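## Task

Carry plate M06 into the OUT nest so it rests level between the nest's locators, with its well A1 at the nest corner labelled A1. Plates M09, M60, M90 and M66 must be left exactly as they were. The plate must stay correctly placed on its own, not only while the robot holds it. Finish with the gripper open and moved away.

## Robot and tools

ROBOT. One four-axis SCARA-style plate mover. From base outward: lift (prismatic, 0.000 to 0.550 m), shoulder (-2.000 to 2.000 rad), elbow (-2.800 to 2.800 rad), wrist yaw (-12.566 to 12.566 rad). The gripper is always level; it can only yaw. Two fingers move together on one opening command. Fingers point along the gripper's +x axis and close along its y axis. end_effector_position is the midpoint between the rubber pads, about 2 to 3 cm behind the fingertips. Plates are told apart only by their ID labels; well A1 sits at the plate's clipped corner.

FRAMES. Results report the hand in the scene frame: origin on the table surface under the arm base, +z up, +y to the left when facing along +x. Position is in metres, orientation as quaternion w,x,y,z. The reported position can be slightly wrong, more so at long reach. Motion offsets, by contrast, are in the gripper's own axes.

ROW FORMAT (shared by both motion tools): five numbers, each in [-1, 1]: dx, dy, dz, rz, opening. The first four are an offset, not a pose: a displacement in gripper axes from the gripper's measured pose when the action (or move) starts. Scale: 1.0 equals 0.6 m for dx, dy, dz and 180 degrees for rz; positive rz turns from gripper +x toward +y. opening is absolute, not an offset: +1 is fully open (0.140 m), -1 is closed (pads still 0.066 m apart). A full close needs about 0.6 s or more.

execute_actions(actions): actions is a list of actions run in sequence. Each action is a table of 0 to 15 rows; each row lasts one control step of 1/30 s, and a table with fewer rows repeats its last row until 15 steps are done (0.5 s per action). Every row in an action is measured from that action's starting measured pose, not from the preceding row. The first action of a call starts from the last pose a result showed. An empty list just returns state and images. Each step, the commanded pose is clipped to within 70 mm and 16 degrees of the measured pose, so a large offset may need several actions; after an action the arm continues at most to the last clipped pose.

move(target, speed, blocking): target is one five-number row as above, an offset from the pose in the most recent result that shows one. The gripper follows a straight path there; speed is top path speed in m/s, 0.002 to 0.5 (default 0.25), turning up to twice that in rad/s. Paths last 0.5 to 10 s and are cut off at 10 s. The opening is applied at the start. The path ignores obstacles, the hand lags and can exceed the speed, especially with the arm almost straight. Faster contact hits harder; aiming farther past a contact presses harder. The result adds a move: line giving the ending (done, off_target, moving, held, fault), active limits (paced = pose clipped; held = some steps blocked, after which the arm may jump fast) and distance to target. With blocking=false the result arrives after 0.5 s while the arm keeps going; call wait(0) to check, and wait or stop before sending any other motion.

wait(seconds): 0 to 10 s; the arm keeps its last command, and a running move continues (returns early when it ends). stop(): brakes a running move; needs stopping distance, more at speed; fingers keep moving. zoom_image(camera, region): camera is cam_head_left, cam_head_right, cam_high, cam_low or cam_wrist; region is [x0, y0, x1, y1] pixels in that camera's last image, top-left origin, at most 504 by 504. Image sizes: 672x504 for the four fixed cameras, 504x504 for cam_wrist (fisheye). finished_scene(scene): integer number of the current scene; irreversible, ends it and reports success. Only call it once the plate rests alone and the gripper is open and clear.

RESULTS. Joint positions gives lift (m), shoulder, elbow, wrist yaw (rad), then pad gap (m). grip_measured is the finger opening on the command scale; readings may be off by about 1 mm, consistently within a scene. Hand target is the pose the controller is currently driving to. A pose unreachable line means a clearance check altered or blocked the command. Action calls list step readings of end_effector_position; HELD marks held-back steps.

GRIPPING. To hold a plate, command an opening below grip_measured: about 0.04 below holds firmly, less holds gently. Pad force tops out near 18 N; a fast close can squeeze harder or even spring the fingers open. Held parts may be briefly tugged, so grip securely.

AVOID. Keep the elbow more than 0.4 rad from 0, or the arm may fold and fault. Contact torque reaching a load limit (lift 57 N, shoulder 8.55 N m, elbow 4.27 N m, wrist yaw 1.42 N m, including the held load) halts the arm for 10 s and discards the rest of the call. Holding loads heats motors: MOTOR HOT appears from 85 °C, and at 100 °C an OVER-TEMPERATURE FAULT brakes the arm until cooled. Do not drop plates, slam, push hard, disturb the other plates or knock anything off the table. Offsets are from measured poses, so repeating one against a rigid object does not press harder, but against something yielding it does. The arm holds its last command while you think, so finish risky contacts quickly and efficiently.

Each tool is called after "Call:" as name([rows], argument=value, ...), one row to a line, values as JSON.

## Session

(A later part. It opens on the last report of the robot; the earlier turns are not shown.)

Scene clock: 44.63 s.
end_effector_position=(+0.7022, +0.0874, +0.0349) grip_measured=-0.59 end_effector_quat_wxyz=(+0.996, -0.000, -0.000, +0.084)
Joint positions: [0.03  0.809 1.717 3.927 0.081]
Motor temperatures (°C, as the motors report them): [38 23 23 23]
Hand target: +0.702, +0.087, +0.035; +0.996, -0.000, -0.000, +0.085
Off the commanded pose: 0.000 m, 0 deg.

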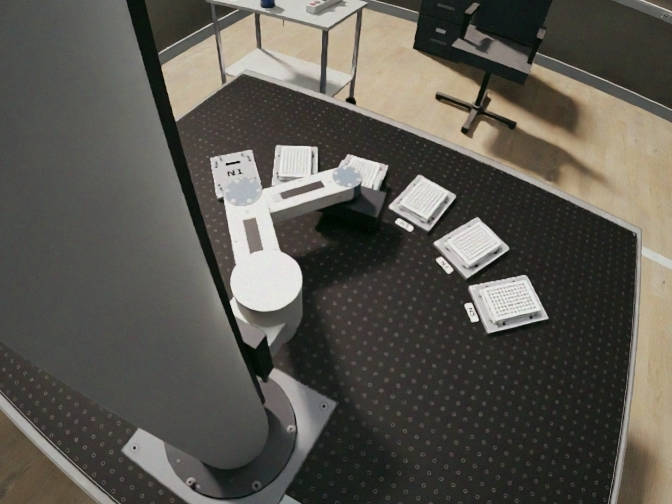

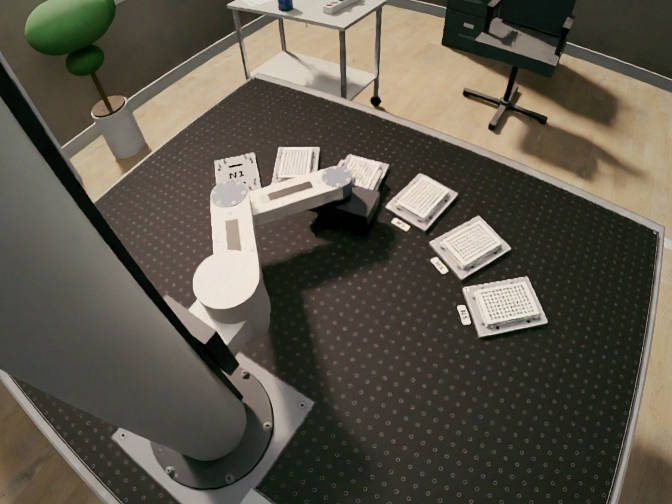

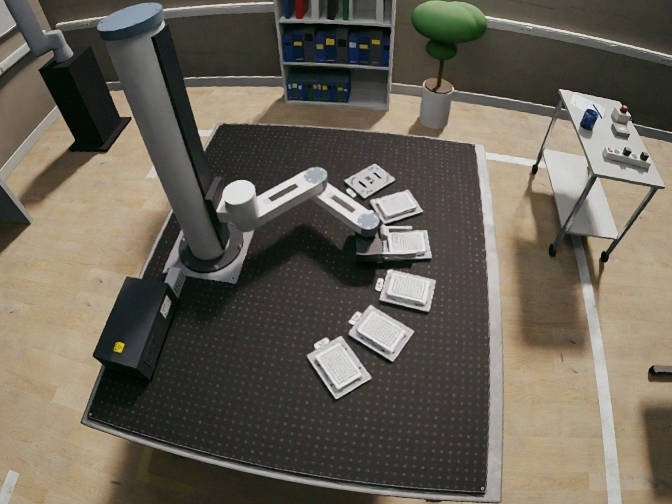

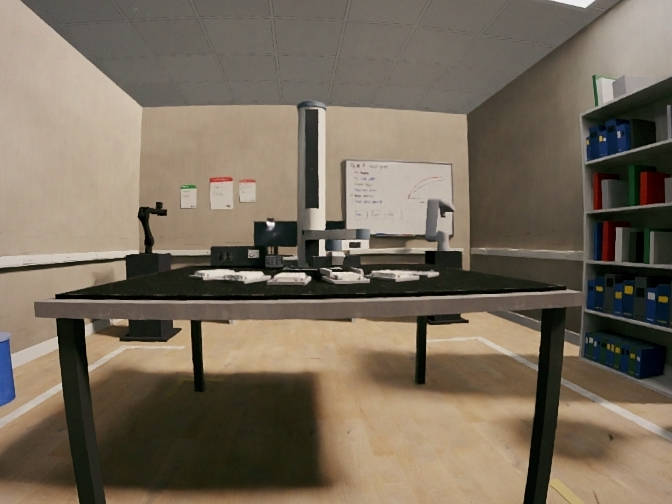

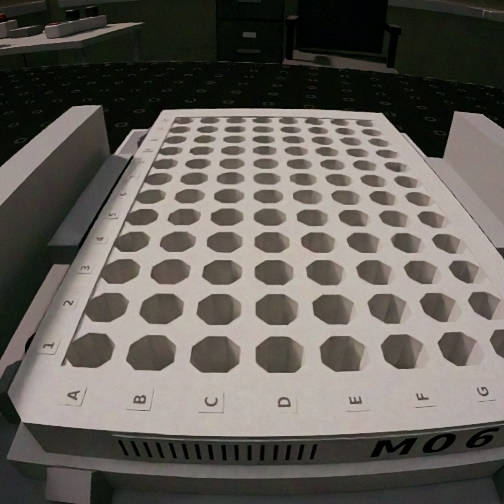

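Call:
execute_actions([
  [[0,0,0,0,-0.50],[0,0,0,0,-0.3],[0,0,0,0,-0.1],[0,0,0.11,0,0.0],[0,0,0.115,0,0.0],[0,0,0.12,0,0.0],[0,0,0.125,0,0.0],[-0.22,0,0.21,0,0.0],[-0.22,0,0.21,0,0.0],[-0.22,0,0.21,0,0.0],[-0.22,0,0.21,0,0.0],[-0.22,0,0.21,0,0.0],[-0.22,0,0.21,0,0.0],[-0.22,0,0.21,0,0.0],[-0.22,0,0.21,0,0.0]],
])

Scene clock: 45.60 s.
end_effector_position=(+0.6612, +0.0783, +0.1134) grip_measured=+0.00 end_effector_quat_wxyz=(+0.997, -0.000, -0.000, +0.081)
Joint positions: [0.108 0.904 1.483 4.059 0.103]
Motor temperatures (°C, as the motors report them): [38 23 23 23]
Hand target: +0.628, +0.072, +0.139; +0.997, -0.000, -0.000, +0.080
Off the commanded pose: 0.102 m, 0 deg; position clipped at the last step of the last action.
Step readings (end_effector_position):
0: (+0.7022, +0.0874, +0.0349)
1: (+0.7022, +0.0874, +0.0349)
2: (+0.7022, +0.0874, +0.0349)
4: (+0.7022, +0.0874, +0.0349)
8: (+0.7022, +0.0874, +0.0508)
15: end_effector_position above

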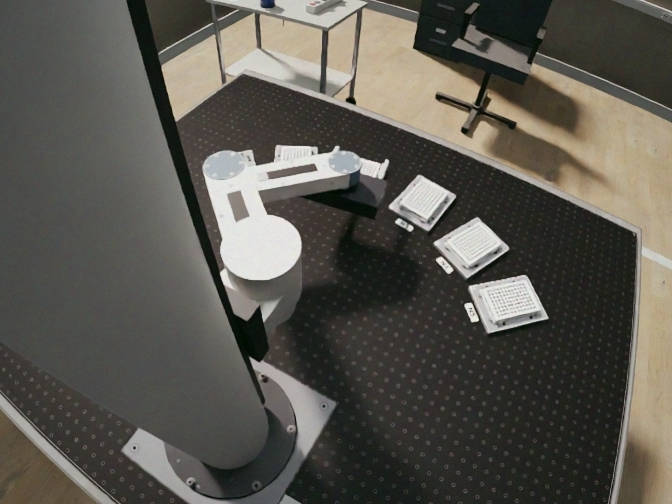

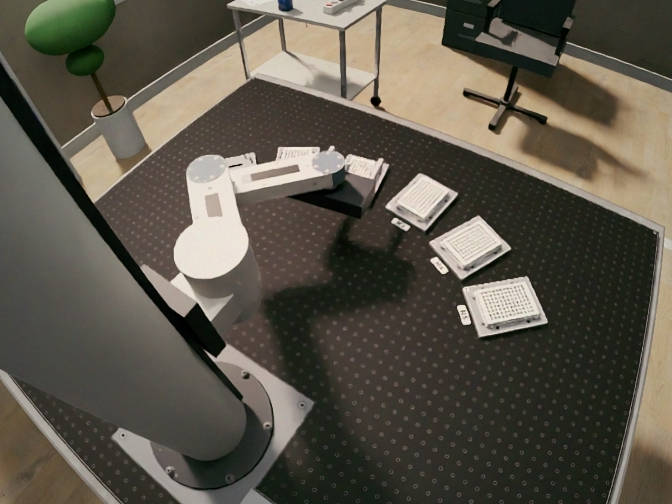

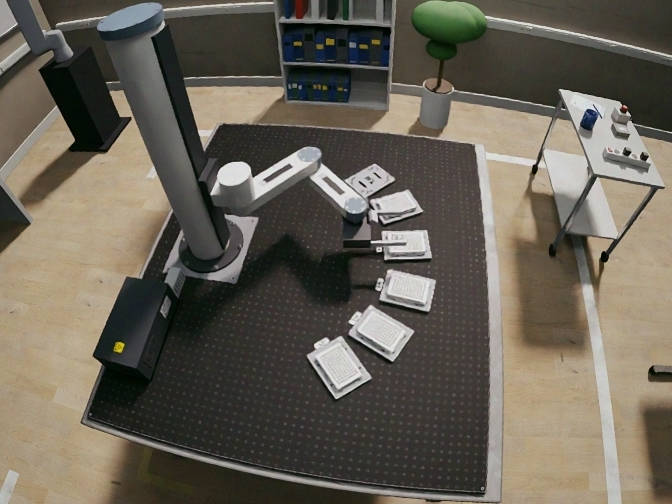

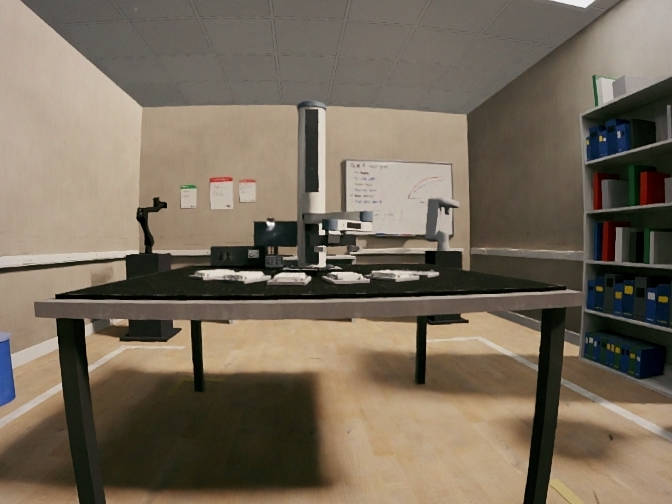

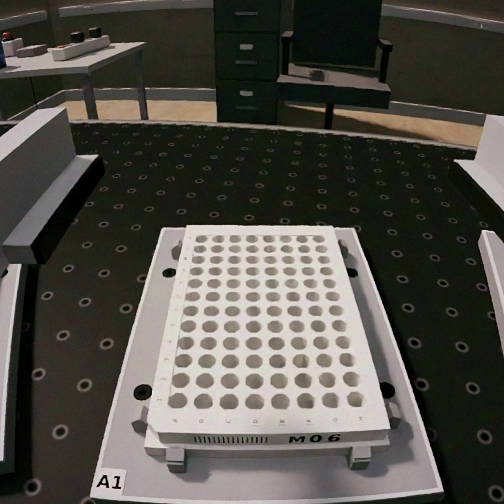

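Call:
zoom_image(camera="cam_wrist", region=[80, 370, 460, 504])

Call:
zoom_image(camera="cam_wrist", region=[140, 210, 390, 300])

Call:
execute_actions(actions=[])

Region (80, 370, 460, 504) of cam_wrist's 504x504 image, scaled by 1.326, with more detail than that image has; it fills the top 178 rows of this view, and the rest is white.

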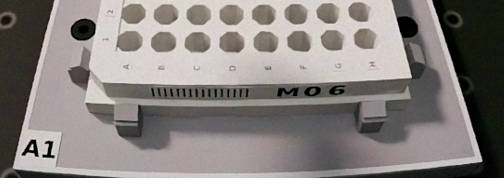

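Region (140, 210, 390, 300) of cam_wrist's 504x504 image, scaled by 2.016, with more detail than that image has; it fills the top 181 rows of this view, and the rest is white.

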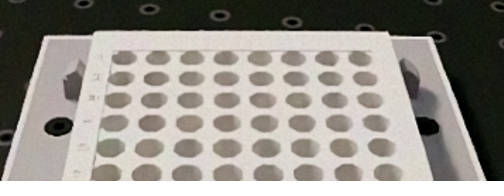

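Scene clock: 45.73 s.
end_effector_position=(+0.6303, +0.0724, +0.1373) grip_measured=+0.00 end_effector_quat_wxyz=(+0.997, -0.000, -0.000, +0.080)
Joint positions: [0.132 0.967 1.323 4.153 0.103]
Motor temperatures (°C, as the motors report them): [38 23 23 23]
Hand target: +0.628, +0.072, +0.139; +0.997, -0.000, -0.000, +0.080
Off the commanded pose: 0.063 m, 1 deg; position clipped at the last step of the last action.

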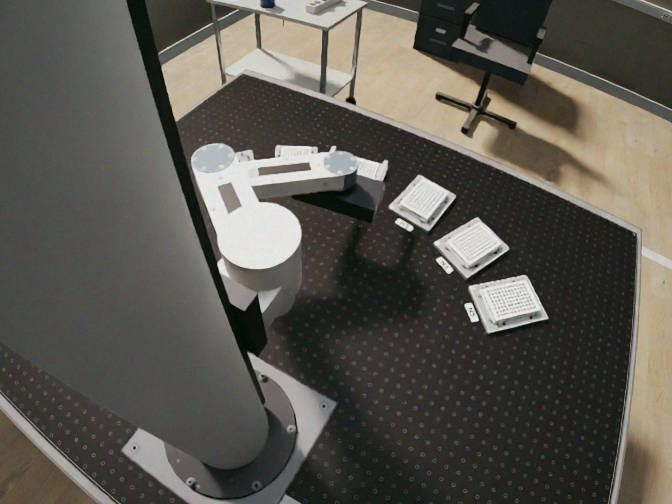

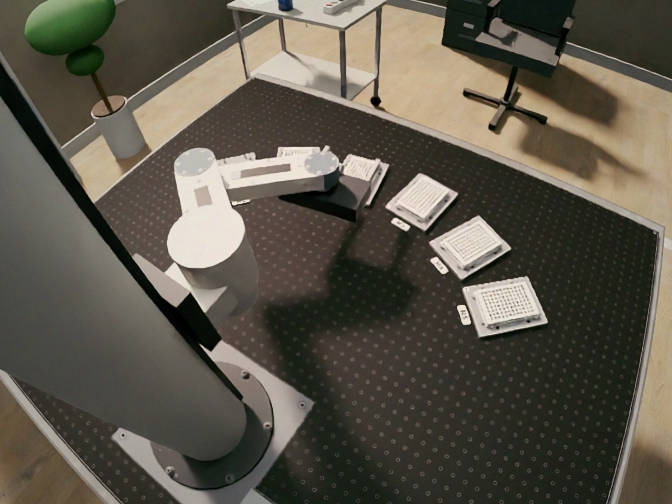

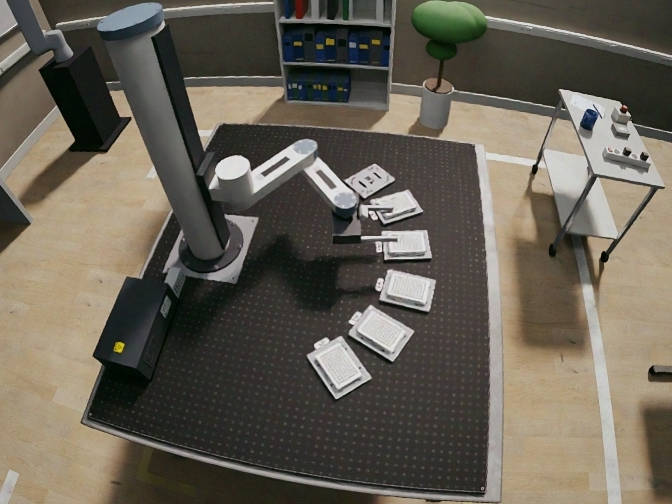

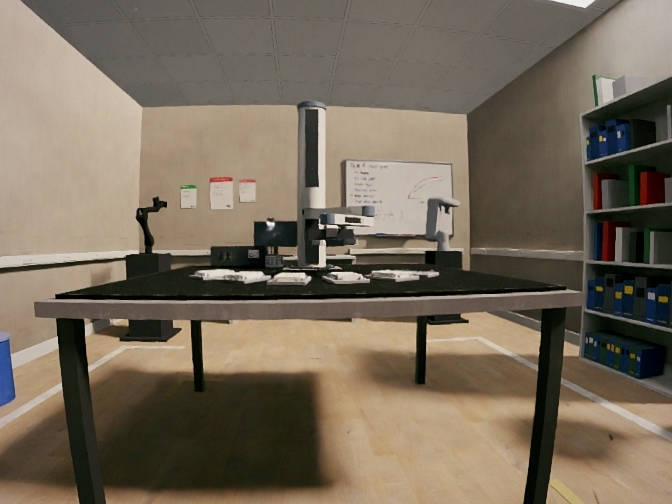

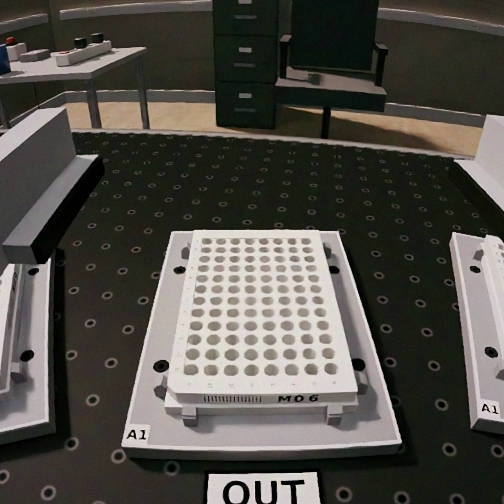

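Call:
execute_actions([
  [[-0.135,0,0.028,0,0.0]],
])

Scene clock: 46.37 s.
end_effector_position=(+0.5502, +0.0594, +0.1541) grip_measured=+0.00 end_effector_quat_wxyz=(+0.997, -0.000, -0.000, +0.080)
Joint positions: [0.149 1.104 0.947 4.392 0.103]
Motor temperatures (°C, as the motors report them): [38 23 23 23]
Hand target: +0.550, +0.059, +0.154; +0.997, -0.000, -0.000, +0.080
Off the commanded pose: 0.000 m, 0 deg.
Step readings (end_effector_position):
0: (+0.6278, +0.0721, +0.1388)
1: (+0.6277, +0.0721, +0.1388)
2: (+0.6256, +0.0717, +0.1393)
4: (+0.6134, +0.0691, +0.1425)
8: (+0.5694, +0.0612, +0.1524)
15: end_effector_position above

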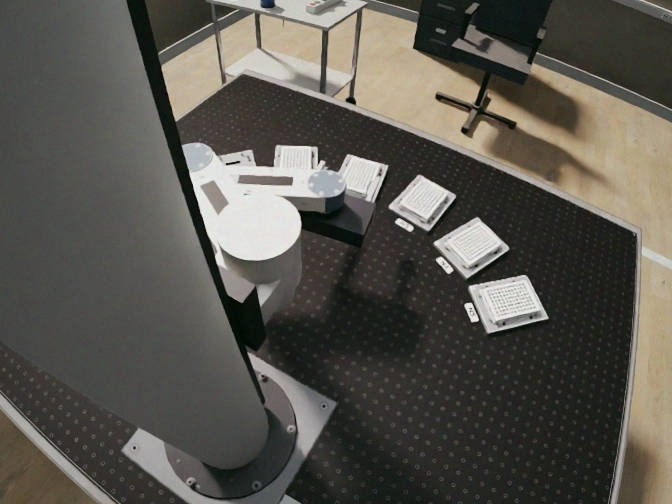

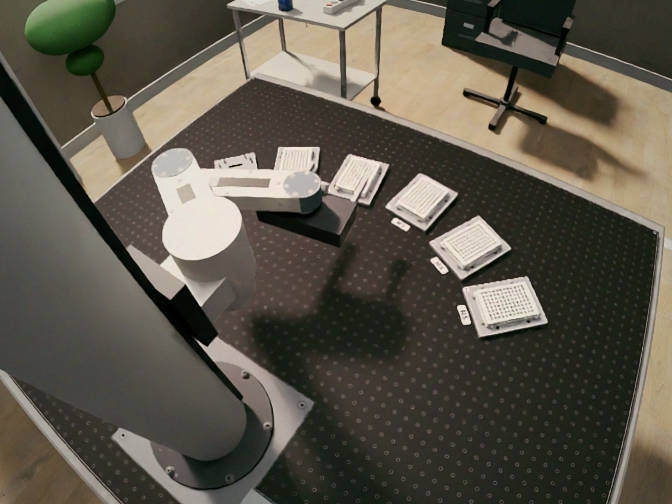

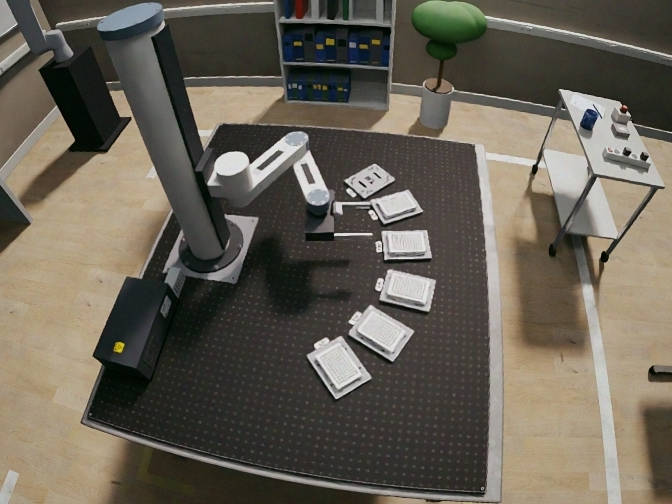

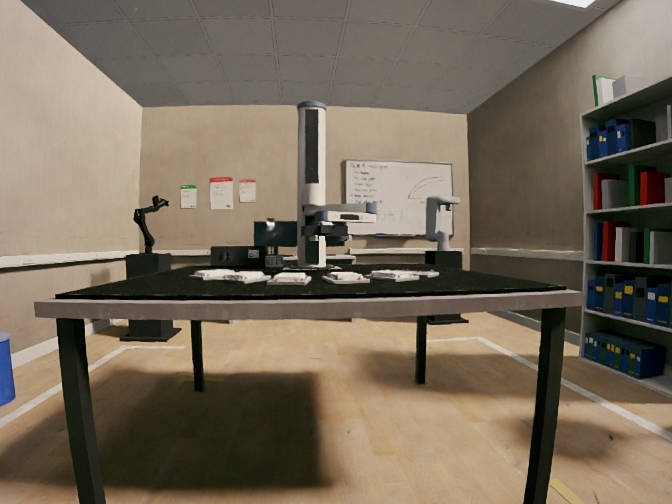

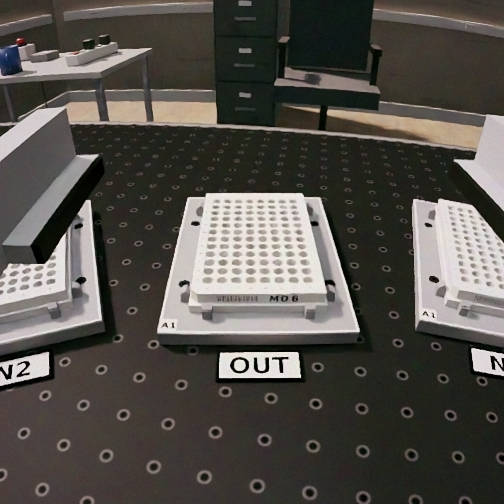

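Call:
finished_scene(scene=2)

The scene is finished: the task was done.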